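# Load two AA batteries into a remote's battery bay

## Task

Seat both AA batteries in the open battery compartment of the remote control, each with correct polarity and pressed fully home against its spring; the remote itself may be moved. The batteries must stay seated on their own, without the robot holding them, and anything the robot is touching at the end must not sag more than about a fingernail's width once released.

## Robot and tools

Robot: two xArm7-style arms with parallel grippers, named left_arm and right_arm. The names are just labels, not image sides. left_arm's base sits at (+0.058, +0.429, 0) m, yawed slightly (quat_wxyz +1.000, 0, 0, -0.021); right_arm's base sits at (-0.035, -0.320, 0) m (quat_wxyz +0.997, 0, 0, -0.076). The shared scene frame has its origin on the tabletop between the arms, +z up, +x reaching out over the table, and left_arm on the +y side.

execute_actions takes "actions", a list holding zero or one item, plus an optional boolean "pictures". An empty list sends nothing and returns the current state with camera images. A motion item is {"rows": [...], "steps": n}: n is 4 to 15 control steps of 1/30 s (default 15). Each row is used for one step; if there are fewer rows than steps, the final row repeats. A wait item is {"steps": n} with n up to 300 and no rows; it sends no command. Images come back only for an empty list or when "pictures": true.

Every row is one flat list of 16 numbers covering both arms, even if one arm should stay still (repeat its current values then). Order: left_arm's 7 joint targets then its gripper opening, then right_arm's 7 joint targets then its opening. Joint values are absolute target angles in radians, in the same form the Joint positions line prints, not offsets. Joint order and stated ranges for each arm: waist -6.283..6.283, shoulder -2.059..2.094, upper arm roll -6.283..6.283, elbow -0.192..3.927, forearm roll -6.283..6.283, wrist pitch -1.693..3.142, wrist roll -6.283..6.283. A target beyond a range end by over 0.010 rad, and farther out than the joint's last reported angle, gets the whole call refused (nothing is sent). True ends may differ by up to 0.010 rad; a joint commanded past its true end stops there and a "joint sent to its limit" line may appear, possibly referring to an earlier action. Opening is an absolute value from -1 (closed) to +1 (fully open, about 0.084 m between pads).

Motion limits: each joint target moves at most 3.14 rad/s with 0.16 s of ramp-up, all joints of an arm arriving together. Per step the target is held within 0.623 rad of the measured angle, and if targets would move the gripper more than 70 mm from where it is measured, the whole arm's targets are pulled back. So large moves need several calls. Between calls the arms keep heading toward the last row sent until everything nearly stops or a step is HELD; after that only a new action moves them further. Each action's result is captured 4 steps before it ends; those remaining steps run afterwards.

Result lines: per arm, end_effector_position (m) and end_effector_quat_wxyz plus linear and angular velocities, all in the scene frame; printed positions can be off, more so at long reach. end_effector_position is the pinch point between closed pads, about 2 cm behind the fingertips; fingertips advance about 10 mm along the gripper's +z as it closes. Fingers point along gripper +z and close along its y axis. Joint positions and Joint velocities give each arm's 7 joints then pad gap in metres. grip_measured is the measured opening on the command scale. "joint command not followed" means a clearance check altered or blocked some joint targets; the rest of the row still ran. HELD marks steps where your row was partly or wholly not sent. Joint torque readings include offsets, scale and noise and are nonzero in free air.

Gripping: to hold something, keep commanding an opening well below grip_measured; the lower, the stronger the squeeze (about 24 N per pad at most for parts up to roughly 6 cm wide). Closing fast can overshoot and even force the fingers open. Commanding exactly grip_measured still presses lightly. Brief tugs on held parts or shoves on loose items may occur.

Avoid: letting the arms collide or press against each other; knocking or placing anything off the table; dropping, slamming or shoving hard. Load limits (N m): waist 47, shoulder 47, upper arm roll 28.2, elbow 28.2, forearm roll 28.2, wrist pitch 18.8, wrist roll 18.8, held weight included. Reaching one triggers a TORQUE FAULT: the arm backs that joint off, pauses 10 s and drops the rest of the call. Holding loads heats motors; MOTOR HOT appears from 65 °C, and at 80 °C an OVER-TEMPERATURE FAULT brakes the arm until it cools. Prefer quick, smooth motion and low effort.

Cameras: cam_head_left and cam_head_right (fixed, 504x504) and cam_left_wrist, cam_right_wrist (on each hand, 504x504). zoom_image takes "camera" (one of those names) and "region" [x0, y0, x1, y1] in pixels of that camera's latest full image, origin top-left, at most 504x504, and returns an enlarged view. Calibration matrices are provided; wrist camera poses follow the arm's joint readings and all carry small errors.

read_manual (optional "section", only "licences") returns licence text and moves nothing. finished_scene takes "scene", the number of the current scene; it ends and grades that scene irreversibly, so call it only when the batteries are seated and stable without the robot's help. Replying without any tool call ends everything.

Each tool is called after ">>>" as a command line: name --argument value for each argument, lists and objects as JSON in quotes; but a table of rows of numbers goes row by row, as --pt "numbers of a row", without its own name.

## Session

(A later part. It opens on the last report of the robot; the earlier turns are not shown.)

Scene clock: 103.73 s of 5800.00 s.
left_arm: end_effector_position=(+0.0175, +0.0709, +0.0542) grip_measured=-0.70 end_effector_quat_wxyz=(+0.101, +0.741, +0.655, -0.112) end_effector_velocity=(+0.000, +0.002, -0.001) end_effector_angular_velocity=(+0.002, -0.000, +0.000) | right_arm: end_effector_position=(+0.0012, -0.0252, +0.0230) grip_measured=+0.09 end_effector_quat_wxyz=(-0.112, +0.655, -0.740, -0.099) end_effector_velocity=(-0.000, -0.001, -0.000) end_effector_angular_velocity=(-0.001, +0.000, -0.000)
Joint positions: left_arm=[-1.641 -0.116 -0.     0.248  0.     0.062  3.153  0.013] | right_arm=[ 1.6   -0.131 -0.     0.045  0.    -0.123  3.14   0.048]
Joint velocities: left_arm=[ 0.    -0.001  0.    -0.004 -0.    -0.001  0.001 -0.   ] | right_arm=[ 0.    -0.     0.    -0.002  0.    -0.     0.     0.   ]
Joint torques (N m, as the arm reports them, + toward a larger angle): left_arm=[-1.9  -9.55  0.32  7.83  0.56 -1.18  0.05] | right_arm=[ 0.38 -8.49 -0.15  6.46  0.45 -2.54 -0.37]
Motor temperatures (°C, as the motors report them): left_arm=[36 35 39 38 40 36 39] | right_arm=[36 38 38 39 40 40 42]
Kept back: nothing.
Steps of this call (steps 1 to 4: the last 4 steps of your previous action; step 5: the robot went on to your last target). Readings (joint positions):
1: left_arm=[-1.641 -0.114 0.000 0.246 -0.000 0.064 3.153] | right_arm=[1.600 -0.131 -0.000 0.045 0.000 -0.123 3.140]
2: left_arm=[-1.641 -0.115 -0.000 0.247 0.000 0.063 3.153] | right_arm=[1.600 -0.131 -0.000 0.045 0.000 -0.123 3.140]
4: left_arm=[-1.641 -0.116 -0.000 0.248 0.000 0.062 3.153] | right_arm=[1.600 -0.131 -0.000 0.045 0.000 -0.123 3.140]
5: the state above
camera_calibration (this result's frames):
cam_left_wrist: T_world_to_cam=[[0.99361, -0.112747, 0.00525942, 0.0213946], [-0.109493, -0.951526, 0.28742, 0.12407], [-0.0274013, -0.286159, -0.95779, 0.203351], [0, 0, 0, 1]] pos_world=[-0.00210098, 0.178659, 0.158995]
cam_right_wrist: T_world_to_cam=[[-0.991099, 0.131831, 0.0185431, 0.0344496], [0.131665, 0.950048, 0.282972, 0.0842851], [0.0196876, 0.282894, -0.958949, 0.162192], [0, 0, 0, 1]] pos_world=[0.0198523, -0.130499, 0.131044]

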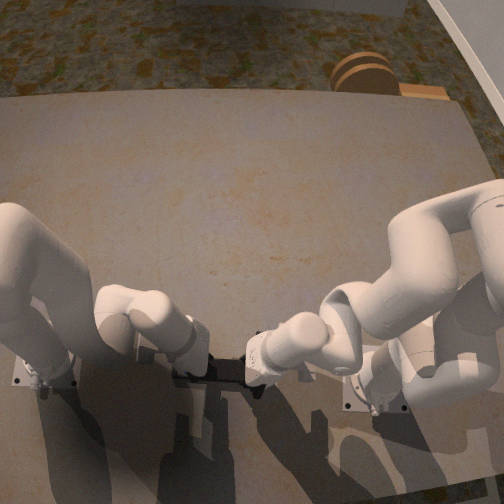

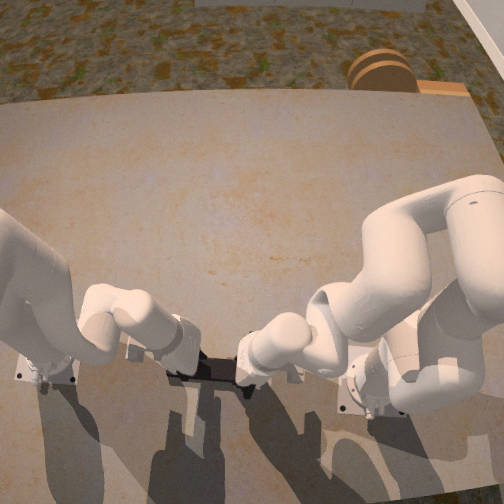

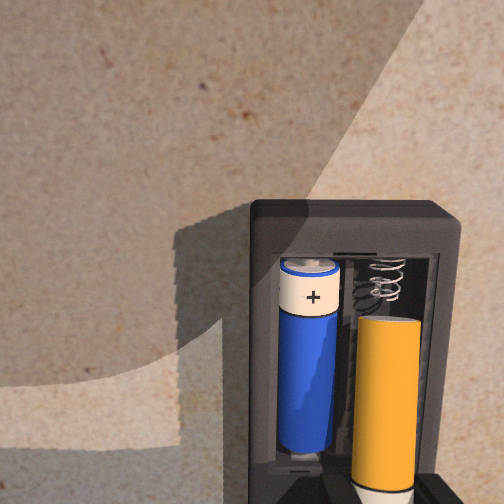

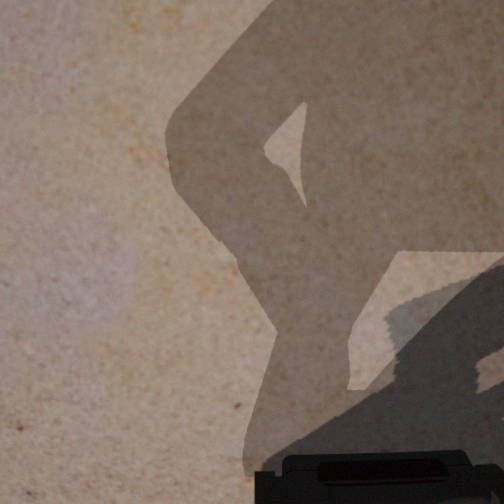

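>>> execute_actions --actions '[]'

Scene clock: 104.47 s of 5800.00 s.
left_arm: end_effector_position=(+0.0176, +0.0716, +0.0534) grip_measured=-0.70 end_effector_quat_wxyz=(+0.100, +0.741, +0.655, -0.111) end_effector_velocity=(+0.000, +0.000, -0.000) end_effector_angular_velocity=(+0.000, +0.001, +0.003) | right_arm: end_effector_position=(+0.0012, -0.0252, +0.0230) grip_measured=+0.09 end_effector_quat_wxyz=(-0.112, +0.655, -0.740, -0.099) end_effector_velocity=(+0.000, -0.001, -0.000) end_effector_angular_velocity=(-0.001, +0.000, -0.001)
Joint positions: left_arm=[-1.641 -0.115 -0.     0.247 -0.     0.062  3.153  0.013] | right_arm=[ 1.6   -0.131 -0.     0.045  0.    -0.123  3.14   0.048]
Joint velocities: left_arm=[-0.001  0.     0.     0.    -0.003  0.    -0.    -0.   ] | right_arm=[-0.001 -0.    -0.    -0.001  0.001 -0.    -0.001  0.   ]
Joint torques (N m, as the arm reports them, + toward a larger angle): left_arm=[-1.8  -9.85  0.26  7.99  0.53 -1.26  0.04] | right_arm=[ 0.26 -8.53 -0.13  6.5   0.46 -2.57 -0.39]
Motor temperatures (°C, as the motors report them): left_arm=[36 35 39 38 40 36 39] | right_arm=[36 38 38 39 40 40 42]
Kept back: nothing.
Steps of this call (steps 1 to 15: the robot went on to your last target; steps 16 to 22: nothing new was sent). Readings (joint positions):
1: left_arm=[-1.641 -0.116 -0.000 0.247 0.000 0.062 3.153] | right_arm=[1.600 -0.131 -0.000 0.045 0.000 -0.123 3.140]
2: left_arm=[-1.641 -0.116 -0.000 0.247 0.000 0.062 3.153] | right_arm=[1.600 -0.131 -0.000 0.045 0.000 -0.123 3.140]
4: left_arm=[-1.641 -0.116 -0.000 0.247 0.000 0.062 3.153] | right_arm=[1.600 -0.131 -0.000 0.045 0.000 -0.123 3.140]
8: left_arm=[-1.641 -0.115 -0.000 0.247 -0.000 0.062 3.153] | right_arm=[1.600 -0.131 -0.000 0.045 0.000 -0.123 3.140]
22: the state above
All arms were judged still, so your last target was given up. Only a new action makes them travel on or press farther. Fingers that are still opening or closing keep moving.
camera_calibration (this result's frames):
cam_left_wrist: T_world_to_cam=[[0.993619, -0.112663, 0.0052478, 0.0213619], [-0.109472, -0.952195, 0.285202, 0.125208], [-0.0271349, -0.283957, -0.958453, 0.202655], [0, 0, 0, 1]] pos_world=[-0.00201974, 0.179175, 0.158414]
cam_right_wrist: T_world_to_cam=[[-0.9911, 0.131822, 0.018543, 0.034446], [0.131656, 0.950049, 0.282972, 0.0842857], [0.019685, 0.282894, -0.958949, 0.162192], [0, 0, 0, 1]] pos_world=[0.0198499, -0.130499, 0.131044]

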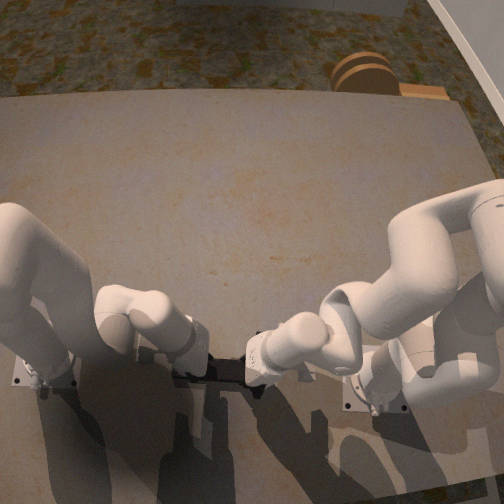

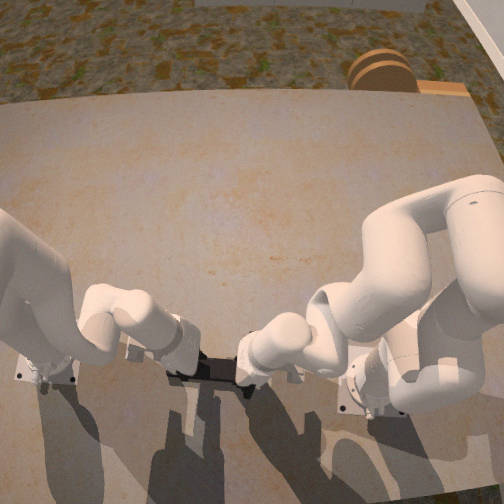

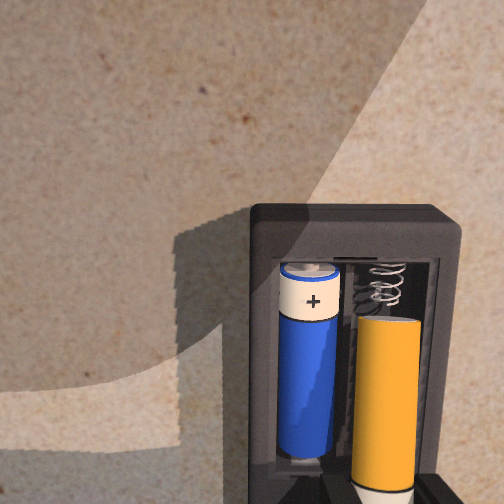

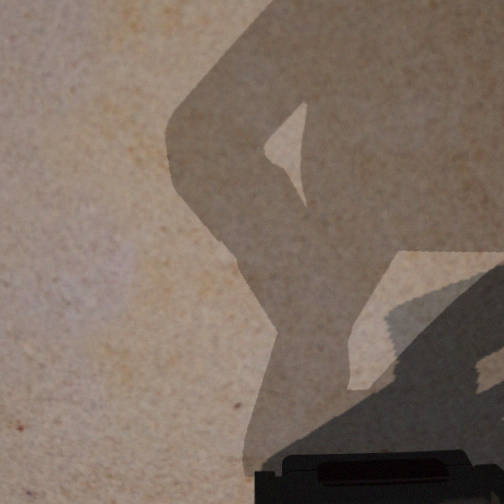

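>>> execute_actions --actions '[{"rows":[[-1.641,-0.104,0,0.2463,0,0.050,3.1526,-0.9,1.6,-0.1314,0,0.0452,0,-0.1234,3.14,-0.3],[-1.641,-0.104,0,0.2463,0,0.050,3.1526,-0.9,1.6,-0.1314,0,0.0452,0,-0.1234,3.14,-0.3],[-1.641,-0.093,0,0.2458,0,0.038,3.1526,-0.9,1.6,-0.1314,0,0.0452,0,-0.1234,3.14,-0.3],[-1.641,-0.093,0,0.2458,0,0.038,3.1526,-0.9,1.6,-0.1314,0,0.0452,0,-0.1234,3.14,-0.3],[-1.641,-0.087,0,0.2455,0,0.032,3.1526,-0.9,1.6,-0.1314,0,0.0452,0,-0.1234,3.14,-0.3],[-1.641,-0.087,0,0.2455,0,0.032,3.1526,-0.9,1.6,-0.1314,0,0.0452,0,-0.1234,3.14,-0.3],[-1.641,-0.0814,0,0.2453,0,0.0267,3.1526,-0.9,1.6,-0.1314,0,0.0452,0,-0.1234,3.14,-0.3]],"steps":15}]' --pictures true

Scene clock: 105.13 s of 5800.00 s.
left_arm: end_effector_position=(+0.0177, +0.0722, +0.0459) grip_measured=-0.70 end_effector_quat_wxyz=(+0.100, +0.741, +0.655, -0.111) end_effector_velocity=(-0.001, -0.003, +0.002) end_effector_angular_velocity=(-0.011, +0.001, -0.003) | right_arm: end_effector_position=(+0.0012, -0.0252, +0.0230) grip_measured=+0.09 end_effector_quat_wxyz=(-0.112, +0.655, -0.740, -0.099) end_effector_velocity=(+0.000, +0.000, +0.000) end_effector_angular_velocity=(-0.000, +0.000, -0.002)
Joint positions: left_arm=[-1.641 -0.081  0.     0.245 -0.     0.027  3.153  0.013] | right_arm=[ 1.6   -0.131  0.     0.045 -0.    -0.123  3.14   0.048]
Joint velocities: left_arm=[-0.001  0.001 -0.001  0.003  0.002 -0.009  0.    -0.   ] | right_arm=[-0.001  0.    -0.     0.     0.001  0.001  0.    -0.   ]
Joint torques (N m, as the arm reports them, + toward a larger angle): left_arm=[-1.99 -9.97  0.06  7.68  0.33 -1.12  0.15] | right_arm=[ 0.4  -8.72 -0.18  6.5   0.42 -2.52 -0.34]
Motor temperatures (°C, as the motors report them): left_arm=[36 35 39 38 40 36 39] | right_arm=[36 38 38 39 40 40 42]
Steps of this call (steps 1 to 9: nothing new was sent; steps 10 to 20: the first 11 steps of this action). Readings (joint positions):
10: left_arm=[-1.641 -0.115 -0.000 0.247 -0.000 0.061 3.153] | right_arm=[1.600 -0.131 -0.000 0.045 0.000 -0.123 3.140]
11: left_arm=[-1.641 -0.111 -0.000 0.247 0.000 0.056 3.153] | right_arm=[1.600 -0.131 -0.000 0.045 0.000 -0.123 3.140]
13: left_arm=[-1.641 -0.101 -0.000 0.246 0.000 0.046 3.153] | right_arm=[1.600 -0.131 -0.000 0.045 0.000 -0.123 3.140]
17: left_arm=[-1.641 -0.085 0.000 0.245 -0.000 0.030 3.153] | right_arm=[1.600 -0.131 -0.000 0.045 0.000 -0.123 3.140]
20: the state above
camera_calibration (this result's frames):
cam_left_wrist: T_world_to_cam=[[0.993622, -0.112643, 0.00524598, 0.0213924], [-0.109469, -0.952367, 0.28463, 0.127936], [-0.0270654, -0.283389, -0.958623, 0.195576], [0, 0, 0, 1]] pos_world=[-0.00195759, 0.179676, 0.150957]
cam_right_wrist: T_world_to_cam=[[-0.991103, 0.1318, 0.0185403, 0.0344412], [0.131633, 0.95004, 0.283013, 0.0842624], [0.0196871, 0.282936, -0.958937, 0.162197], [0, 0, 0, 1]] pos_world=[0.0198498, -0.130483, 0.131051]

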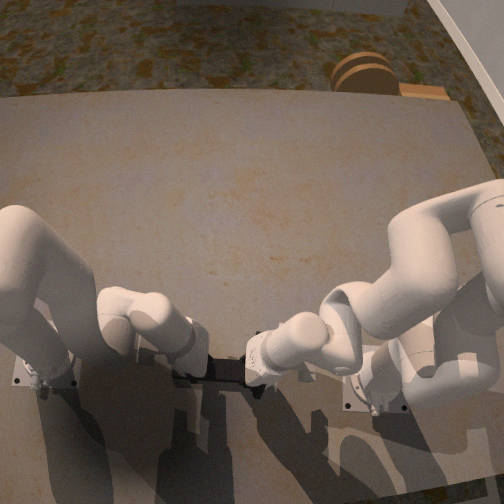

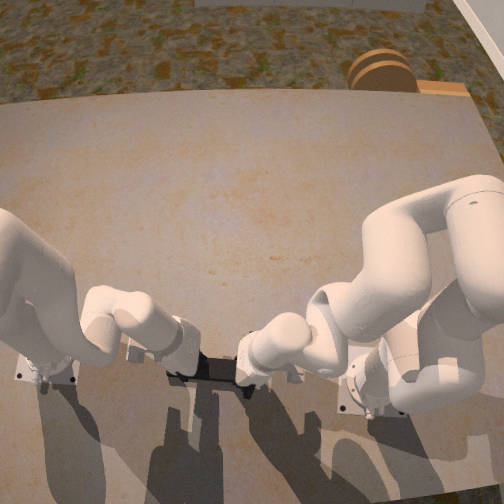

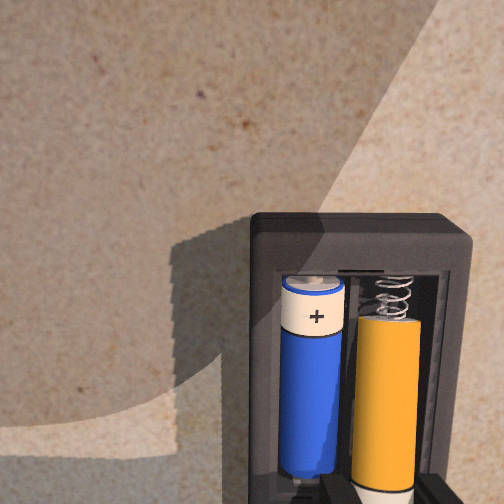

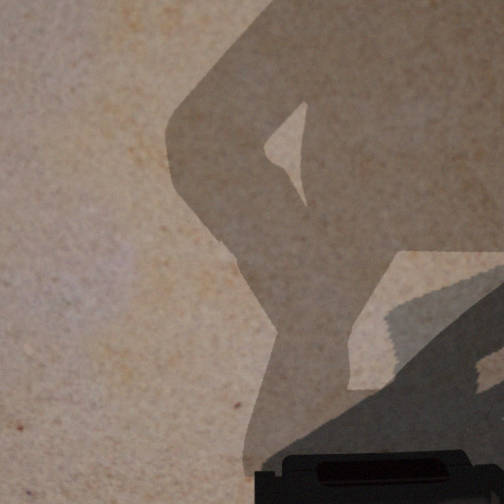

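>>> execute_actions --actions '[{"rows":[[-1.641,-0.0772,0,0.2451,0,0.0223,3.1526,-0.9,1.6,-0.1314,0,0.0452,0,-0.1234,3.14,-0.3],[-1.641,-0.0772,0,0.2451,0,0.0223,3.1526,-0.85,1.6,-0.1314,0,0.0452,0,-0.1234,3.14,-0.3],[-1.641,-0.0772,0,0.2451,0,0.0223,3.1526,-0.8,1.6,-0.1314,0,0.0452,0,-0.1234,3.14,-0.3],[-1.641,-0.0772,0,0.2451,0,0.0223,3.1526,-0.75,1.6,-0.1314,0,0.0452,0,-0.1234,3.14,-0.3],[-1.641,-0.0772,0,0.2451,0,0.0223,3.1526,-0.7,1.6,-0.1314,0,0.0452,0,-0.1234,3.14,-0.3],[-1.641,-0.0772,0,0.2451,0,0.0223,3.1526,-0.67,1.6,-0.1314,0,0.0452,0,-0.1234,3.14,-0.3],[-1.641,-0.0772,0,0.2451,0,0.0223,3.1526,-0.64,1.6,-0.1314,0,0.0452,0,-0.1234,3.14,-0.3],[-1.641,-0.0772,0,0.2451,0,0.0223,3.1526,-0.6,1.6,-0.1314,0,0.0452,0,-0.1234,3.14,-0.3],[-1.641,-0.0772,0,0.2451,0,0.0223,3.1526,-0.55,1.6,-0.1314,0,0.0452,0,-0.1234,3.14,-0.3],[-1.641,-0.0772,0,0.2451,0,0.0223,3.1526,-0.5,1.6,-0.1314,0,0.0452,0,-0.1234,3.14,-0.3],[-1.641,-0.0772,0,0.2451,0,0.0223,3.1526,-0.4,1.6,-0.1314,0,0.0452,0,-0.1234,3.14,-0.3]],"steps":15}]'

>>> execute_actions --actions '[{"rows":[[-1.641,-0.10,0,0.246,0,0.046,3.1526,-0.4,1.6,-0.1314,0,0.0452,0,-0.1234,3.14,-0.3],[-1.641,-0.13,0,0.248,0,0.078,3.1526,-0.4,1.6,-0.1314,0,0.0452,0,-0.1234,3.14,-0.3],[-1.641,-0.16,0,0.252,0,0.112,3.1526,-0.4,1.6,-0.1314,0,0.0452,0,-0.1234,3.14,-0.3]],"steps":13}]' --pictures true

Scene clock: 105.83 s of 5800.00 s.
left_arm: end_effector_position=(+0.0175, +0.0717, +0.0453) grip_measured=-0.47 end_effector_quat_wxyz=(+0.101, +0.741, +0.655, -0.111) end_effector_velocity=(+0.001, +0.001, -0.001) end_effector_angular_velocity=(+0.004, -0.000, +0.002) | right_arm: end_effector_position=(+0.0011, -0.0253, +0.0230) grip_measured=+0.09 end_effector_quat_wxyz=(-0.112, +0.655, -0.740, -0.099) end_effector_velocity=(-0.000, -0.000, -0.000) end_effector_angular_velocity=(-0.001, +0.000, -0.000)
Joint positions: left_arm=[-1.641 -0.077 -0.     0.246  0.     0.022  3.153  0.024] | right_arm=[ 1.6   -0.131 -0.     0.045  0.    -0.123  3.14   0.048]
Joint velocities: left_arm=[ 0.     0.001  0.001 -0.001 -0.001  0.002 -0.     0.125] | right_arm=[-0.    -0.     0.    -0.001  0.     0.    -0.    -0.   ]
Joint torques (N m, as the arm reports them, + toward a larger angle): left_arm=[-1.57 -9.27  0.51  7.09  0.5  -0.88  0.1 ] | right_arm=[ 0.24 -8.59 -0.17  6.53  0.37 -2.48 -0.45]
Motor temperatures (°C, as the motors report them): left_arm=[36 35 39 38 40 36 39] | right_arm=[36 38 38 39 40 40 42]
Steps of this call (steps 1 to 4: the last 4 steps of your previous action; steps 5 to 10: the robot went on to your last target; steps 11 to 21: the first 11 steps of this action). Readings (joint positions):
11: left_arm=[-1.641 -0.081 -0.000 0.245 -0.000 0.026 3.153] | right_arm=[1.600 -0.131 0.000 0.045 -0.000 -0.123 3.140]
12: left_arm=[-1.641 -0.080 -0.000 0.245 0.000 0.024 3.153] | right_arm=[1.600 -0.131 0.000 0.045 -0.000 -0.123 3.140]
14: left_arm=[-1.641 -0.078 -0.000 0.245 0.000 0.023 3.153] | right_arm=[1.600 -0.131 0.000 0.045 0.000 -0.123 3.140]
18: left_arm=[-1.641 -0.078 -0.000 0.245 0.000 0.022 3.153] | right_arm=[1.600 -0.131 -0.000 0.045 0.000 -0.123 3.140]
21: the state above

Scene clock: 106.27 s of 5800.00 s.
left_arm: end_effector_position=(+0.0174, +0.0696, +0.0649) grip_measured=-0.42 end_effector_quat_wxyz=(+0.101, +0.741, +0.655, -0.112) end_effector_velocity=(+0.004, +0.028, -0.025) end_effector_angular_velocity=(+0.085, -0.009, +0.003) | right_arm: end_effector_position=(+0.0012, -0.0252, +0.0230) grip_measured=+0.09 end_effector_quat_wxyz=(-0.112, +0.655, -0.740, -0.099) end_effector_velocity=(-0.000, +0.001, +0.000) end_effector_angular_velocity=(+0.001, -0.000, +0.001)
Joint positions: left_arm=[-1.641 -0.161 -0.     0.253 -0.     0.111  3.153  0.026] | right_arm=[ 1.6   -0.131 -0.     0.045 -0.    -0.123  3.14   0.048]
Joint velocities: left_arm=[ 0.     0.022  0.002 -0.035 -0.001  0.027 -0.001 -0.   ] | right_arm=[ 0.     0.     0.     0.001 -0.    -0.001 -0.001  0.   ]
Joint torques (N m, as the arm reports them, + toward a larger angle): left_arm=[-1.58 -9.4   0.54  8.13  0.65 -1.28  0.06] | right_arm=[ 0.42 -8.45 -0.16  6.56  0.29 -2.51 -0.43]
Motor temperatures (°C, as the motors report them): left_arm=[36 35 39 38 40 36 39] | right_arm=[36 38 38 39 40 40 42]
Steps of this call (steps 1 to 4: the last 4 steps of your previous action; steps 5 to 13: the first 9 steps of this action). Readings (joint positions):
5: left_arm=[-1.641 -0.078 -0.000 0.245 0.000 0.023 3.153] | right_arm=[1.600 -0.131 -0.000 0.045 0.000 -0.123 3.140]
6: left_arm=[-1.641 -0.084 0.000 0.245 -0.000 0.032 3.153] | right_arm=[1.600 -0.131 -0.000 0.045 -0.000 -0.123 3.140]
8: left_arm=[-1.641 -0.121 0.000 0.246 -0.000 0.073 3.153] | right_arm=[1.600 -0.131 -0.000 0.045 -0.000 -0.123 3.140]
12: left_arm=[-1.641 -0.161 -0.000 0.254 -0.000 0.110 3.153] | right_arm=[1.600 -0.131 -0.000 0.045 -0.000 -0.123 3.140]
13: the state above
camera_calibration (this result's frames):
cam_left_wrist: T_world_to_cam=[[0.993621, -0.112652, 0.00524861, 0.0213036], [-0.10938, -0.951343, 0.288068, 0.119735], [-0.0274582, -0.286804, -0.957596, 0.213257], [0, 0, 0, 1]] pos_world=[-0.00221539, 0.177472, 0.16961]
cam_right_wrist: T_world_to_cam=[[-0.991103, 0.131797, 0.0185362, 0.0344442], [0.13163, 0.950052, 0.282976, 0.0842779], [0.0196848, 0.282898, -0.958948, 0.16219], [0, 0, 0, 1]] pos_world=[0.0198516, -0.130491, 0.131045]

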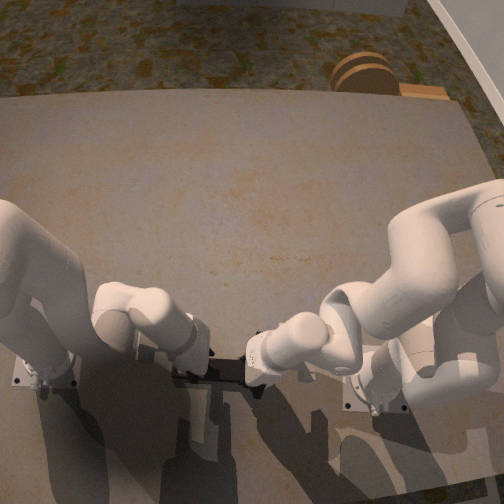

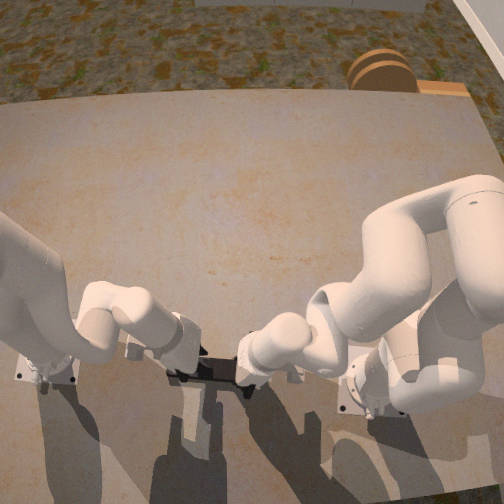

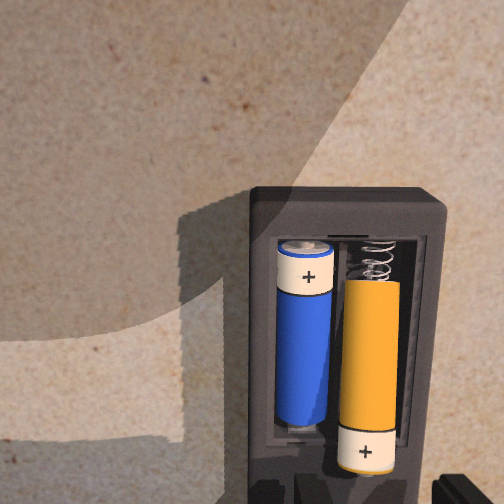

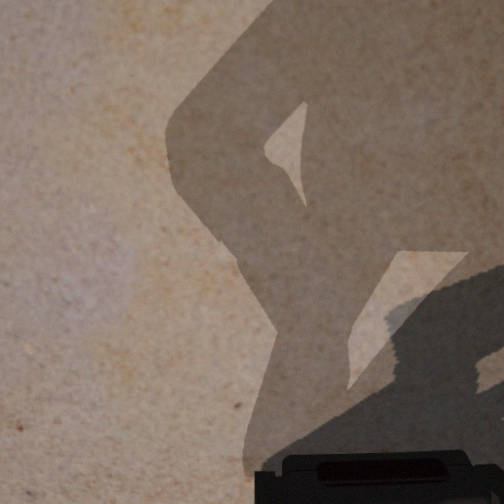

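>>> execute_actions --actions '[{"rows":[[-1.641,-0.13,0,0.23,0,0.0,3.1526,-0.6,1.6,-0.1314,0,0.0452,0,-0.1234,3.14,-0.3],[-1.641,-0.08,0,0.195,0,-0.2,3.1526,-0.8,1.6,-0.1314,0,0.0452,0,-0.1234,3.14,-0.3],[-1.641,-0.04,0,0.16,0,-0.36,3.1526,-1,1.6,-0.1314,0,0.0452,0,-0.1234,3.14,-0.3],[-1.641,0.0046,0,0.1262,0,-0.5284,3.1526,-1,1.6,-0.1314,0,0.0452,0,-0.1234,3.14,-0.3]],"steps":13}]'

>>> execute_actions --actions '[{"rows":[[-1.641,0.0046,0,0.1262,0,-0.5284,3.1526,-1,1.6,-0.1314,0,0.0452,0,-0.1234,3.14,-0.3],[-1.641,0.0046,0,0.1262,0,-0.5284,3.1526,-1,1.6,-0.1314,0,0.0452,0,-0.1234,3.14,-0.3],[-1.641,0.05,0,0.130,0,-0.57,3.1526,-1,1.6,-0.1314,0,0.0452,0,-0.1234,3.14,-0.3],[-1.641,0.10,0,0.134,0,-0.616,3.1526,-1,1.6,-0.1314,0,0.0452,0,-0.1234,3.14,-0.3],[-1.641,0.1488,0,0.1385,0,-0.6603,3.1526,-1,1.6,-0.1314,0,0.0452,0,-0.1234,3.14,-0.3]],"steps":14}]' --pictures true

Scene clock: 108.10 s of 5800.00 s.
left_arm: end_effector_position=(+0.0152, +0.0495, +0.0676) grip_measured=-1.00 end_effector_quat_wxyz=(+0.188, +0.719, +0.636, -0.209) end_effector_velocity=(+0.000, -0.013, +0.042) end_effector_angular_velocity=(-1.059, +0.119, +0.005) | right_arm: end_effector_position=(+0.0011, -0.0252, +0.0230) grip_measured=+0.09 end_effector_quat_wxyz=(-0.112, +0.655, -0.740, -0.099) end_effector_velocity=(+0.000, +0.000, +0.000) end_effector_angular_velocity=(+0.000, +0.000, -0.001)
Joint positions: left_arm=[-1.641 -0.029  0.     0.152 -0.    -0.39   3.153  0.   ] | right_arm=[ 1.6   -0.131  0.     0.045  0.    -0.123  3.14   0.048]
Joint velocities: left_arm=[ 0.001  0.58   0.002 -0.473 -0.002 -2.119  0.     0.   ] | right_arm=[-0.    -0.    -0.     0.001  0.     0.     0.     0.   ]
Joint torques (N m, as the arm reports them, + toward a larger angle): left_arm=[ -2.18 -13.54   0.26   8.36   0.59  -0.57   0.08] | right_arm=[ 0.35 -8.72 -0.13  6.43  0.36 -2.52 -0.36]
Motor temperatures (°C, as the motors report them): left_arm=[36 35 39 37 40 36 39] | right_arm=[36 38 38 39 40 40 42]
Steps of this call (steps 1 to 4: the last 4 steps of your previous action; steps 5 to 15: the robot went on to your last target; steps 16 to 46: nothing new was sent; steps 47 to 55: the first 9 steps of this action). Readings (joint positions):
47: left_arm=[-1.641 -0.160 -0.000 0.252 -0.000 0.111 3.153] | right_arm=[1.600 -0.131 0.000 0.045 0.000 -0.123 3.140]
48: left_arm=[-1.641 -0.158 -0.000 0.250 -0.000 0.102 3.153] | right_arm=[1.600 -0.131 0.000 0.045 -0.000 -0.123 3.140]
50: left_arm=[-1.641 -0.141 -0.000 0.238 0.000 0.031 3.153] | right_arm=[1.600 -0.131 0.000 0.045 -0.000 -0.123 3.140]
54: left_arm=[-1.641 -0.050 0.000 0.169 0.000 -0.310 3.153] | right_arm=[1.600 -0.131 0.000 0.045 -0.000 -0.123 3.140]
55: the state above

Scene clock: 108.57 s of 5800.00 s.
left_arm: end_effector_position=(+0.0155, +0.0510, +0.0494) grip_measured=-1.00 end_effector_quat_wxyz=(+0.212, +0.711, +0.629, -0.234) end_effector_velocity=(-0.004, -0.012, +0.009) end_effector_angular_velocity=(-0.066, +0.008, -0.006) | right_arm: end_effector_position=(+0.0011, -0.0252, +0.0230) grip_measured=+0.09 end_effector_quat_wxyz=(-0.112, +0.655, -0.740, -0.099) end_effector_velocity=(+0.000, -0.000, -0.000) end_effector_angular_velocity=(-0.001, -0.000, -0.001)
Joint positions: left_arm=[-1.641  0.15   0.     0.136 -0.    -0.656  3.153  0.   ] | right_arm=[ 1.6   -0.131 -0.     0.045 -0.    -0.123  3.14   0.048]
Joint velocities: left_arm=[-0.002  0.038 -0.003  0.014  0.002 -0.091 -0.     0.   ] | right_arm=[-0.002  0.001  0.     0.    -0.     0.    -0.    -0.   ]
Joint torques (N m, as the arm reports them, + toward a larger angle): left_arm=[ -2.07 -13.41   0.1    5.66   0.59  -1.68   0.13] | right_arm=[ 0.43 -8.54 -0.16  6.39  0.41 -2.54 -0.41]
Motor temperatures (°C, as the motors report them): left_arm=[36 35 39 37 40 36 39] | right_arm=[36 38 38 39 40 40 42]
Steps of this call (steps 1 to 4: the last 4 steps of your previous action; steps 5 to 14: the first 10 steps of this action). Readings (joint positions):
5: left_arm=[-1.641 0.005 0.000 0.126 -0.000 -0.525 3.153] | right_arm=[1.600 -0.131 0.000 0.045 -0.000 -0.123 3.140]
6: left_arm=[-1.641 0.004 -0.000 0.127 0.000 -0.527 3.153] | right_arm=[1.600 -0.131 0.000 0.045 -0.000 -0.123 3.140]
8: left_arm=[-1.641 0.011 -0.000 0.128 0.000 -0.537 3.153] | right_arm=[1.600 -0.131 -0.000 0.045 -0.000 -0.123 3.140]
12: left_arm=[-1.641 0.134 0.000 0.137 0.000 -0.643 3.153] | right_arm=[1.600 -0.131 0.000 0.045 0.000 -0.123 3.140]
14: the state above
camera_calibration (this result's frames):
cam_left_wrist: T_world_to_cam=[[0.993867, -0.110457, 0.00533002, 0.0210801], [-0.0923052, -0.802071, 0.590053, 0.083472], [-0.0609002, -0.586926, -0.807347, 0.201397], [0, 0, 0, 1]] pos_world=[-0.0009808, 0.187484, 0.113232]
cam_right_wrist: T_world_to_cam=[[-0.991102, 0.131806, 0.0185408, 0.0344427], [0.13164, 0.950051, 0.282975, 0.0842843], [0.0196831, 0.282898, -0.958948, 0.162192], [0, 0, 0, 1]] pos_world=[0.0198486, -0.130498, 0.131045]

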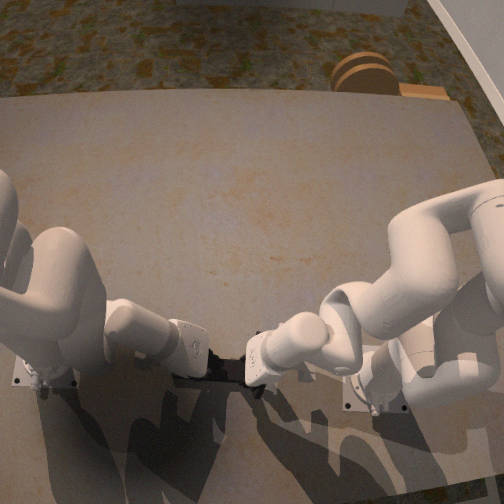

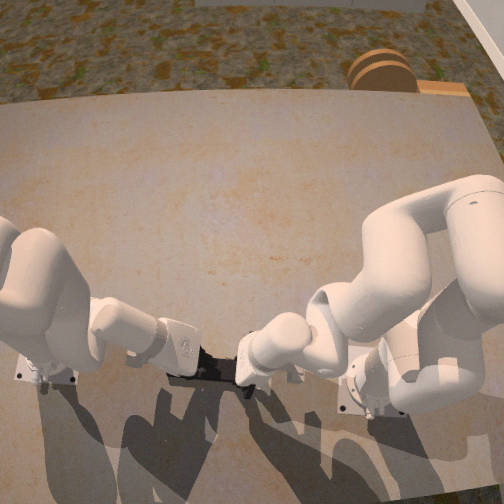

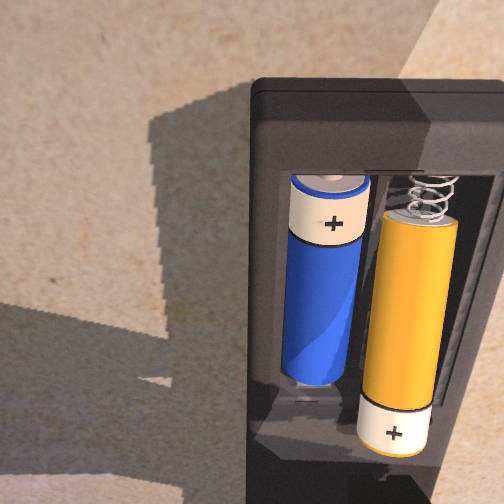

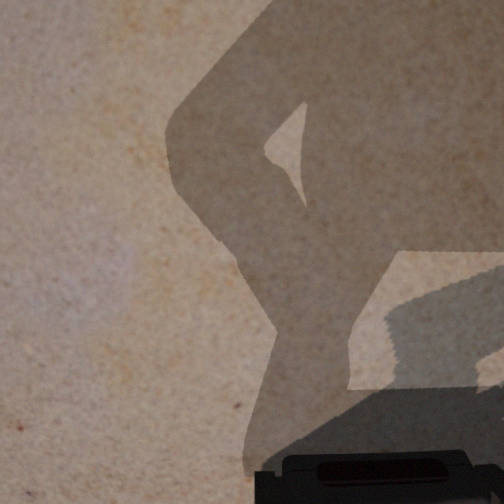

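>>> execute_actions --actions '[{"rows":[[-1.641,0.1461,0,0.1322,0,-0.6639,3.1526,-1,1.6,-0.1314,0,0.0452,0,-0.1234,3.14,-0.3],[-1.641,0.1461,0,0.1322,0,-0.6639,3.1526,-1,1.6,-0.1314,0,0.0452,0,-0.1234,3.14,-0.3],[-1.641,0.1434,0,0.1259,0,-0.6675,3.1526,-1,1.6,-0.1314,0,0.0452,0,-0.1234,3.14,-0.3],[-1.641,0.1434,0,0.1259,0,-0.6675,3.1526,-1,1.6,-0.1314,0,0.0452,0,-0.1234,3.14,-0.3],[-1.641,0.1407,0,0.1196,0,-0.6711,3.1526,-1,1.6,-0.1314,0,0.0452,0,-0.1234,3.14,-0.3],[-1.641,0.1407,0,0.1196,0,-0.6711,3.1526,-1,1.6,-0.1314,0,0.0452,0,-0.1234,3.14,-0.3],[-1.641,0.138,0,0.1133,0,-0.6747,3.1526,-1,1.6,-0.1314,0,0.0452,0,-0.1234,3.14,-0.3],[-1.641,0.138,0,0.1133,0,-0.6747,3.1526,-1,1.6,-0.1314,0,0.0452,0,-0.1234,3.14,-0.3],[-1.641,0.1353,0,0.107,0,-0.6783,3.1526,-1,1.6,-0.1314,0,0.0452,0,-0.1234,3.14,-0.3],[-1.641,0.1353,0,0.107,0,-0.6783,3.1526,-1,1.6,-0.1314,0,0.0452,0,-0.1234,3.14,-0.3],[-1.641,0.1326,0,0.1007,0,-0.6819,3.1526,-1,1.6,-0.1314,0,0.0452,0,-0.1234,3.14,-0.3],[-1.641,0.1326,0,0.1007,0,-0.6819,3.1526,-1,1.6,-0.1314,0,0.0452,0,-0.1234,3.14,-0.3],[-1.641,0.1299,0,0.0945,0,-0.6854,3.1526,-1,1.6,-0.1314,0,0.0452,0,-0.1234,3.14,-0.3]],"steps":15}]'

>>> execute_actions --actions '[{"rows":[[-1.641,0.1286,0,0.0914,0,-0.6872,3.1526,-1,1.6,-0.1314,0,0.0452,0,-0.1234,3.14,-0.3],[-1.641,0.1273,0,0.0882,0,-0.6891,3.1526,-1,1.6,-0.1314,0,0.0452,0,-0.1234,3.14,-0.3],[-1.641,0.126,0,0.0851,0,-0.6909,3.1526,-1,1.6,-0.1314,0,0.0452,0,-0.1234,3.14,-0.3],[-1.641,0.1248,0,0.082,0,-0.6928,3.1526,-1,1.6,-0.1314,0,0.0452,0,-0.1234,3.14,-0.3],[-1.641,0.1235,0,0.0789,0,-0.6946,3.1526,-1,1.6,-0.1314,0,0.0452,0,-0.1234,3.14,-0.3],[-1.641,0.1222,0,0.0757,0,-0.6965,3.1526,-1,1.6,-0.1314,0,0.0452,0,-0.1234,3.14,-0.3],[-1.641,0.1209,0,0.0726,0,-0.6983,3.1526,-1,1.6,-0.1314,0,0.0452,0,-0.1234,3.14,-0.3],[-1.641,0.1196,0,0.0695,0,-0.7001,3.1526,-1,1.6,-0.1314,0,0.0452,0,-0.1234,3.14,-0.3]],"steps":14}]' --pictures true

Scene clock: 109.43 s of 5800.00 s.
left_arm: end_effector_position=(+0.0161, +0.0585, +0.0514) grip_measured=-1.00 end_effector_quat_wxyz=(+0.214, +0.710, +0.628, -0.237) end_effector_velocity=(+0.003, +0.029, -0.001) end_effector_angular_velocity=(+0.002, -0.000, -0.001) | right_arm: end_effector_position=(+0.0011, -0.0252, +0.0230) grip_measured=+0.09 end_effector_quat_wxyz=(-0.112, +0.655, -0.740, -0.099) end_effector_velocity=(-0.000, +0.000, +0.000) end_effector_angular_velocity=(+0.001, -0.000, +0.001)
Joint positions: left_arm=[-1.641  0.136 -0.     0.108 -0.    -0.677  3.153  0.   ] | right_arm=[ 1.6   -0.131 -0.     0.045 -0.    -0.123  3.14   0.048]
Joint velocities: left_arm=[ 0.    -0.035  0.    -0.09   0.001 -0.052 -0.     0.   ] | right_arm=[ 0.    -0.001 -0.    -0.    -0.    -0.    -0.001 -0.   ]
Joint torques (N m, as the arm reports them, + toward a larger angle): left_arm=[ -2.3  -10.77   0.32   4.86   0.57  -1.65   0.04] | right_arm=[ 0.38 -8.46 -0.11  6.41  0.44 -2.5  -0.34]
Motor temperatures (°C, as the motors report them): left_arm=[36 35 39 37 40 36 39] | right_arm=[36 38 38 39 40 40 42]
Steps of this call (steps 1 to 4: the last 4 steps of your previous action; steps 5 to 15: the robot went on to your last target; steps 16 to 26: the first 11 steps of this action). Readings (joint positions):
16: left_arm=[-1.641 0.149 -0.000 0.138 0.000 -0.661 3.153] | right_arm=[1.600 -0.131 0.000 0.045 0.000 -0.123 3.140]
17: left_arm=[-1.641 0.148 0.000 0.136 0.000 -0.662 3.153] | right_arm=[1.600 -0.131 -0.000 0.045 -0.000 -0.123 3.140]
19: left_arm=[-1.641 0.145 0.000 0.130 0.000 -0.665 3.153] | right_arm=[1.600 -0.131 0.000 0.045 0.000 -0.123 3.140]
23: left_arm=[-1.641 0.140 -0.000 0.117 0.000 -0.672 3.153] | right_arm=[1.600 -0.131 0.000 0.045 0.000 -0.123 3.140]
26: the state above

Scene clock: 109.90 s of 5800.00 s.
left_arm: end_effector_position=(+0.0174, +0.0699, +0.0519) grip_measured=-1.00 end_effector_quat_wxyz=(+0.215, +0.710, +0.627, -0.237) end_effector_velocity=(+0.001, +0.009, +0.002) end_effector_angular_velocity=(-0.007, +0.001, +0.001) | right_arm: end_effector_position=(+0.0012, -0.0249, +0.0232) grip_measured=+0.09 end_effector_quat_wxyz=(-0.112, +0.655, -0.740, -0.099) end_effector_velocity=(+0.000, +0.003, +0.001) end_effector_angular_velocity=(+0.005, -0.001, -0.001)
Joint positions: left_arm=[-1.641  0.12  -0.     0.071  0.    -0.7    3.153  0.   ] | right_arm=[ 1.6   -0.131  0.     0.046 -0.    -0.124  3.14   0.048]
Joint velocities: left_arm=[ 0.    -0.017 -0.    -0.031 -0.    -0.021 -0.     0.   ] | right_arm=[-0.     0.     0.     0.005  0.001 -0.001  0.    -0.   ]
Joint torques (N m, as the arm reports them, + toward a larger angle): left_arm=[-1.9  -9.08  0.26  4.1   0.41 -0.83  0.18] | right_arm=[ 0.33 -8.49 -0.14  5.9   0.41 -2.27 -0.38]
Motor temperatures (°C, as the motors report them): left_arm=[36 35 39 37 40 36 39] | right_arm=[36 38 38 39 40 40 42]
Steps of this call (steps 1 to 4: the last 4 steps of your previous action; steps 5 to 14: the first 10 steps of this action). Readings (joint positions):
5: left_arm=[-1.641 0.130 -0.000 0.095 -0.000 -0.685 3.153] | right_arm=[1.600 -0.131 -0.000 0.045 0.000 -0.123 3.140]
6: left_arm=[-1.641 0.129 0.000 0.093 0.000 -0.686 3.153] | right_arm=[1.600 -0.131 0.000 0.045 -0.000 -0.123 3.140]
8: left_arm=[-1.641 0.127 0.000 0.088 0.000 -0.689 3.153] | right_arm=[1.600 -0.131 0.000 0.045 0.000 -0.123 3.140]
12: left_arm=[-1.641 0.122 -0.000 0.076 0.000 -0.697 3.153] | right_arm=[1.600 -0.131 0.000 0.045 -0.000 -0.124 3.140]
14: the state above
camera_calibration (this result's frames):
cam_left_wrist: T_world_to_cam=[[0.993817, -0.11091, 0.00526853, 0.0212765], [-0.0920372, -0.79631, 0.597846, 0.0964935], [-0.0621114, -0.594634, -0.801594, 0.214914], [0, 0, 0, 1]] pos_world=[0.00108465, 0.206994, 0.114473]
cam_right_wrist: T_world_to_cam=[[-0.991109, 0.131755, 0.0185398, 0.0344307], [0.131575, 0.949837, 0.28372, 0.0838703], [0.0197717, 0.283637, -0.958728, 0.162293], [0, 0, 0, 1]] pos_world=[0.0198805, -0.130232, 0.131161]

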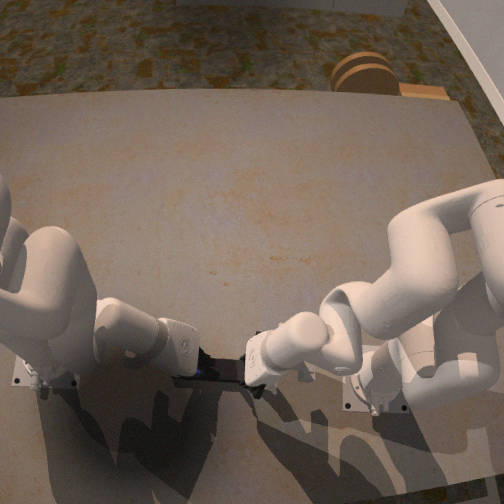

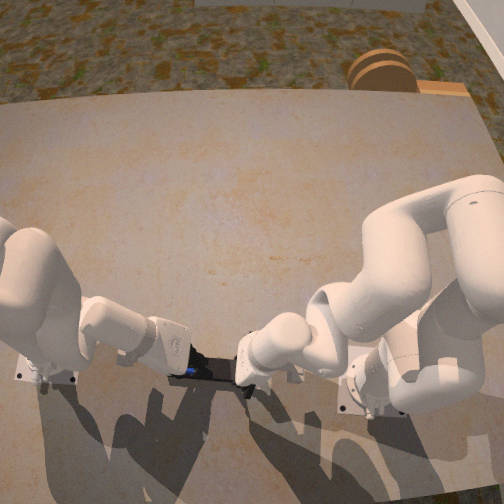

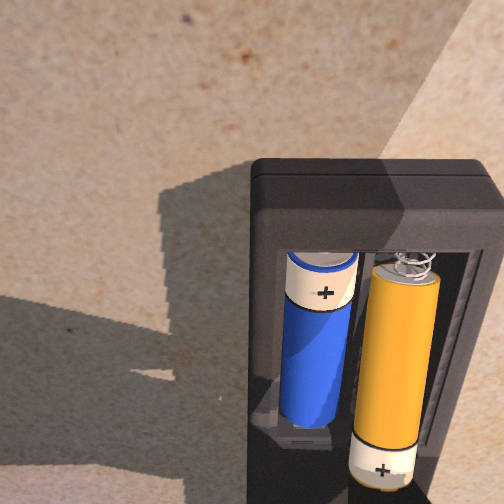

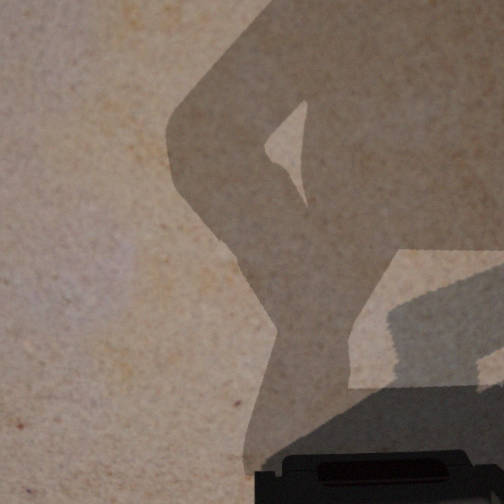

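>>> execute_actions --actions '[{"rows":[[-1.641,0.1188,0,0.0674,0,-0.7014,3.1526,-1,1.6,-0.1314,0,0.0452,0,-0.1234,3.14,-0.3],[-1.641,0.118,0,0.0653,0,-0.7026,3.1526,-1,1.6,-0.1314,0,0.0452,0,-0.1234,3.14,-0.3],[-1.641,0.1171,0,0.0632,0,-0.7038,3.1526,-1,1.6,-0.1314,0,0.0452,0,-0.1234,3.14,-0.3],[-1.641,0.1162,0,0.0612,0,-0.705,3.1526,-1,1.6,-0.1314,0,0.0452,0,-0.1234,3.14,-0.3],[-1.641,0.1154,0,0.0591,0,-0.7063,3.1526,-1,1.6,-0.1314,0,0.0452,0,-0.1234,3.14,-0.3],[-1.641,0.1145,0,0.057,0,-0.7075,3.1526,-1,1.6,-0.1314,0,0.0452,0,-0.1234,3.14,-0.3]],"steps":12}]' --pictures true

Scene clock: 110.37 s of 5800.00 s.
left_arm: end_effector_position=(+0.0179, +0.0738, +0.0521) grip_measured=-1.00 end_effector_quat_wxyz=(+0.215, +0.710, +0.627, -0.238) end_effector_velocity=(+0.001, +0.007, +0.000) end_effector_angular_velocity=(-0.001, +0.000, -0.001) | right_arm: end_effector_position=(+0.0012, -0.0246, +0.0234) grip_measured=+0.09 end_effector_quat_wxyz=(-0.113, +0.655, -0.740, -0.099) end_effector_velocity=(+0.000, +0.002, +0.002) end_effector_angular_velocity=(+0.007, -0.000, -0.002)
Joint positions: left_arm=[-1.641  0.114  0.     0.059 -0.    -0.708  3.153  0.   ] | right_arm=[ 1.6   -0.132  0.     0.046 -0.    -0.124  3.14   0.048]
Joint velocities: left_arm=[ 0.001 -0.01  -0.    -0.022  0.001 -0.013 -0.     0.   ] | right_arm=[-0.    -0.002  0.     0.003  0.001 -0.002  0.001  0.   ]
Joint torques (N m, as the arm reports them, + toward a larger angle): left_arm=[-1.81 -8.11  0.28  2.72  0.34 -0.64  0.13] | right_arm=[ 0.38 -8.1  -0.19  4.86  0.38 -1.6  -0.36]
Motor temperatures (°C, as the motors report them): left_arm=[36 35 39 37 40 36 39] | right_arm=[36 38 38 39 40 40 42]
Steps of this call (steps 1 to 4: the last 4 steps of your previous action; steps 5 to 6: the robot went on to your last target; steps 7 to 14: the first 8 steps of this action). Readings (joint positions):
7: left_arm=[-1.641 0.119 -0.000 0.070 0.000 -0.701 3.153] | right_arm=[1.600 -0.131 -0.000 0.046 0.000 -0.124 3.140]
8: left_arm=[-1.641 0.119 -0.000 0.069 0.000 -0.701 3.153] | right_arm=[1.600 -0.131 -0.000 0.046 0.000 -0.124 3.140]
10: left_arm=[-1.641 0.118 -0.000 0.066 0.000 -0.703 3.153] | right_arm=[1.600 -0.131 -0.000 0.046 0.000 -0.124 3.140]
14: the state above
camera_calibration (this result's frames):
cam_left_wrist: T_world_to_cam=[[0.993827, -0.110814, 0.0052846, 0.0212287], [-0.0919316, -0.795944, 0.598349, 0.0994962], [-0.0620995, -0.595141, -0.801218, 0.217423], [0, 0, 0, 1]] pos_world=[0.00155102, 0.210943, 0.114558]
cam_right_wrist: T_world_to_cam=[[-0.991119, 0.131683, 0.0185379, 0.0344121], [0.131492, 0.94964, 0.284419, 0.0835672], [0.0198487, 0.28433, -0.958521, 0.162395], [0, 0, 0, 1]] pos_world=[0.0198948, -0.130064, 0.131253]

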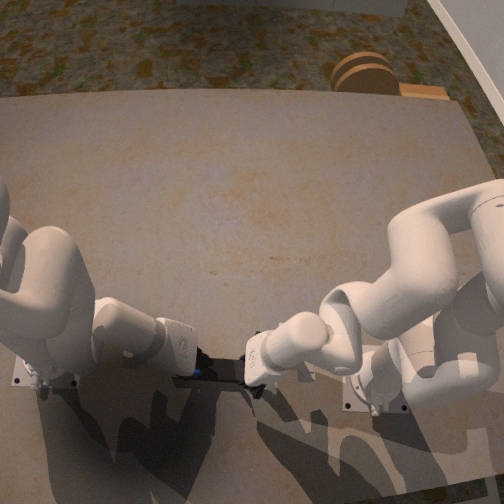

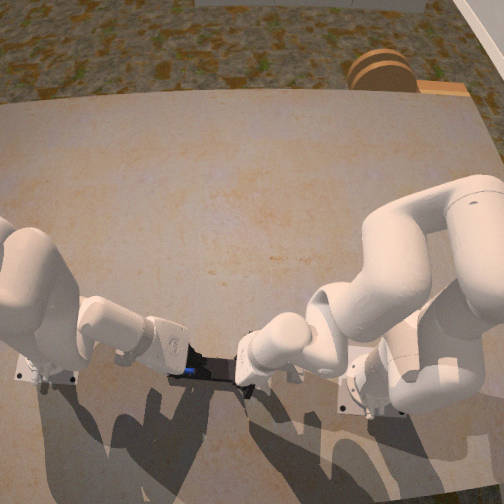

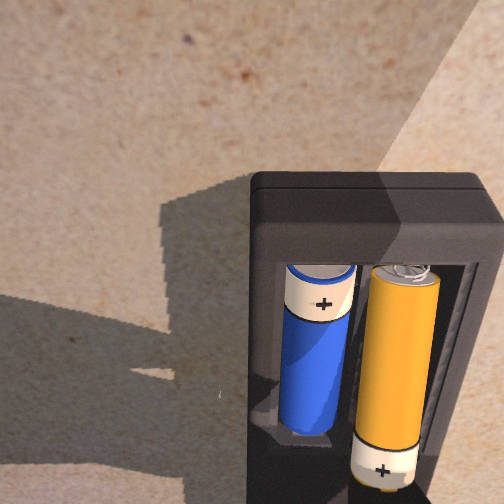

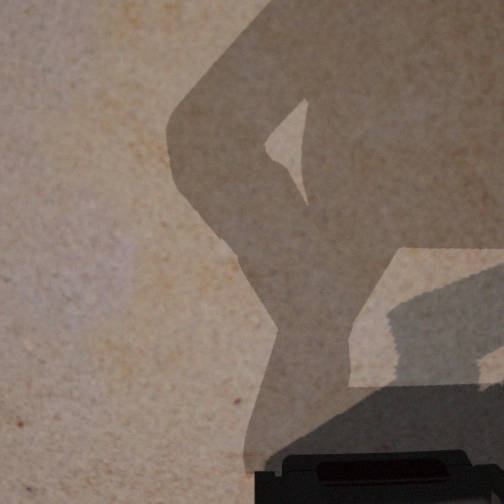

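>>> execute_actions --actions '[{"rows":[[-1.641,0.1179,0,0.0579,0,-0.71,3.1526,-1,1.6,-0.1314,0,0.0452,0,-0.1234,3.14,-0.3],[-1.641,0.1213,0,0.0588,0,-0.7125,3.1526,-1,1.6,-0.1314,0,0.0452,0,-0.1234,3.14,-0.3],[-1.641,0.1247,0,0.0597,0,-0.715,3.1526,-1,1.6,-0.1314,0,0.0452,0,-0.1234,3.14,-0.3],[-1.641,0.1281,0,0.0607,0,-0.7175,3.1526,-1,1.6,-0.1314,0,0.0452,0,-0.1234,3.14,-0.3],[-1.641,0.1315,0,0.0616,0,-0.72,3.1526,-1,1.6,-0.1314,0,0.0452,0,-0.1234,3.14,-0.3],[-1.641,0.135,0,0.0625,0,-0.7225,3.1526,-1,1.6,-0.1314,0,0.0452,0,-0.1234,3.14,-0.3],[-1.641,0.1384,0,0.0634,0,-0.725,3.1526,-1,1.6,-0.1314,0,0.0452,0,-0.1234,3.14,-0.3],[-1.641,0.1418,0,0.0643,0,-0.7275,3.1526,-1,1.6,-0.1314,0,0.0452,0,-0.1234,3.14,-0.3],[-1.641,0.1452,0,0.0652,0,-0.73,3.1526,-1,1.6,-0.1314,0,0.0452,0,-0.1234,3.14,-0.3],[-1.641,0.1486,0,0.0662,0,-0.7325,3.1526,-1,1.6,-0.1314,0,0.0452,0,-0.1234,3.14,-0.3],[-1.641,0.152,0,0.0671,0,-0.735,3.1526,-1,1.6,-0.1314,0,0.0452,0,-0.1234,3.14,-0.3],[-1.641,0.1554,0,0.068,0,-0.7374,3.1526,-1,1.6,-0.1314,0,0.0452,0,-0.1234,3.14,-0.3]],"steps":15}]' --pictures true

Scene clock: 111.17 s of 5800.00 s.
left_arm: end_effector_position=(+0.0178, +0.0736, +0.0476) grip_measured=-1.00 end_effector_quat_wxyz=(+0.214, +0.710, +0.628, -0.237) end_effector_velocity=(-0.000, -0.003, -0.013) end_effector_angular_velocity=(-0.001, -0.000, +0.000) | right_arm: end_effector_position=(+0.0012, -0.0250, +0.0232) grip_measured=+0.09 end_effector_quat_wxyz=(-0.112, +0.655, -0.740, -0.099) end_effector_velocity=(-0.000, +0.000, +0.000) end_effector_angular_velocity=(+0.001, -0.001, +0.002)
Joint positions: left_arm=[-1.641  0.146 -0.     0.066  0.    -0.731  3.153  0.   ] | right_arm=[ 1.6   -0.132 -0.     0.046 -0.    -0.124  3.14   0.048]
Joint velocities: left_arm=[ 0.001  0.101  0.     0.028  0.    -0.074  0.     0.   ] | right_arm=[-0.    -0.     0.     0.001 -0.002  0.    -0.     0.   ]
Joint torques (N m, as the arm reports them, + toward a larger angle): left_arm=[-1.75 -7.92  0.42  1.45  0.64 -0.33  0.09] | right_arm=[ 0.46 -7.25 -0.22  3.57  0.52 -0.71 -0.29]
Motor temperatures (°C, as the motors report them): left_arm=[36 35 39 37 40 36 39] | right_arm=[36 38 38 39 40 40 42]
Steps of this call (steps 1 to 4: the last 4 steps of your previous action; steps 5 to 13: the robot went on to your last target; steps 14 to 24: the first 11 steps of this action). Readings (joint positions):
14: left_arm=[-1.641 0.115 -0.000 0.057 0.000 -0.708 3.153] | right_arm=[1.600 -0.132 0.000 0.046 -0.000 -0.124 3.140]
15: left_arm=[-1.641 0.116 -0.000 0.058 0.000 -0.709 3.153] | right_arm=[1.600 -0.132 0.000 0.046 -0.000 -0.124 3.140]
17: left_arm=[-1.641 0.122 -0.000 0.059 0.000 -0.713 3.153] | right_arm=[1.600 -0.132 0.000 0.046 -0.000 -0.124 3.140]
21: left_arm=[-1.641 0.135 -0.000 0.063 0.000 -0.723 3.153] | right_arm=[1.600 -0.132 -0.000 0.046 -0.000 -0.124 3.140]
24: the state above
camera_calibration (this result's frames):
cam_left_wrist: T_world_to_cam=[[0.993825, -0.110838, 0.00527592, 0.0212631], [-0.0920477, -0.796925, 0.597024, 0.102178], [-0.0619683, -0.593823, -0.802206, 0.213655], [0, 0, 0, 1]] pos_world=[0.00151335, 0.210658, 0.110281]
cam_right_wrist: T_world_to_cam=[[-0.991105, 0.131787, 0.0185453, 0.0344366], [0.13161, 0.949852, 0.283654, 0.0839559], [0.0197667, 0.283572, -0.958747, 0.16229], [0, 0, 0, 1]] pos_world=[0.0198729, -0.130305, 0.131142]

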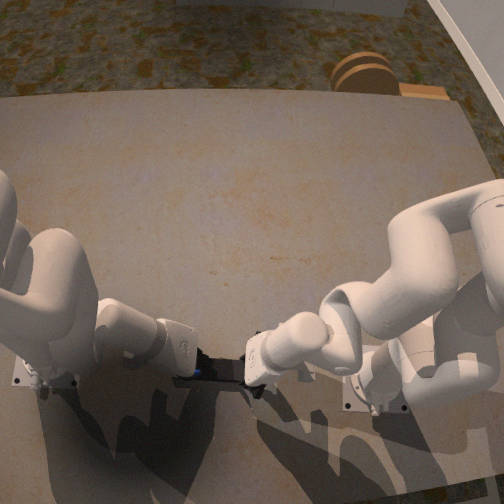

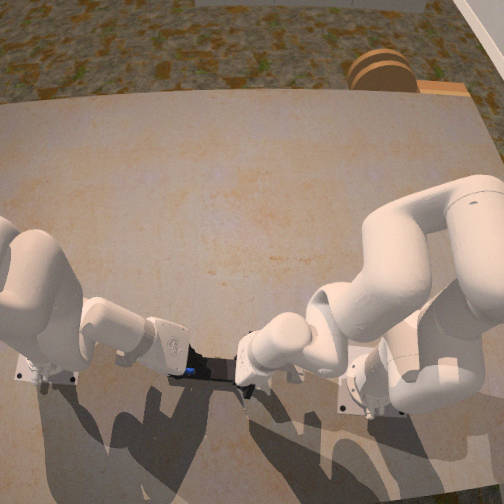

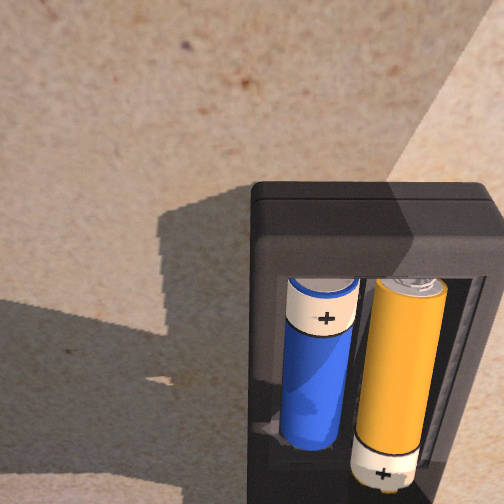

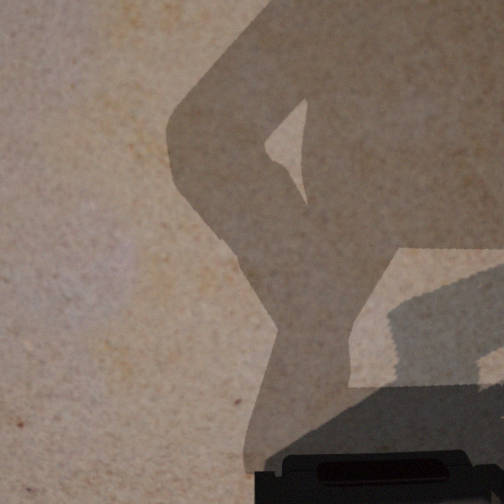

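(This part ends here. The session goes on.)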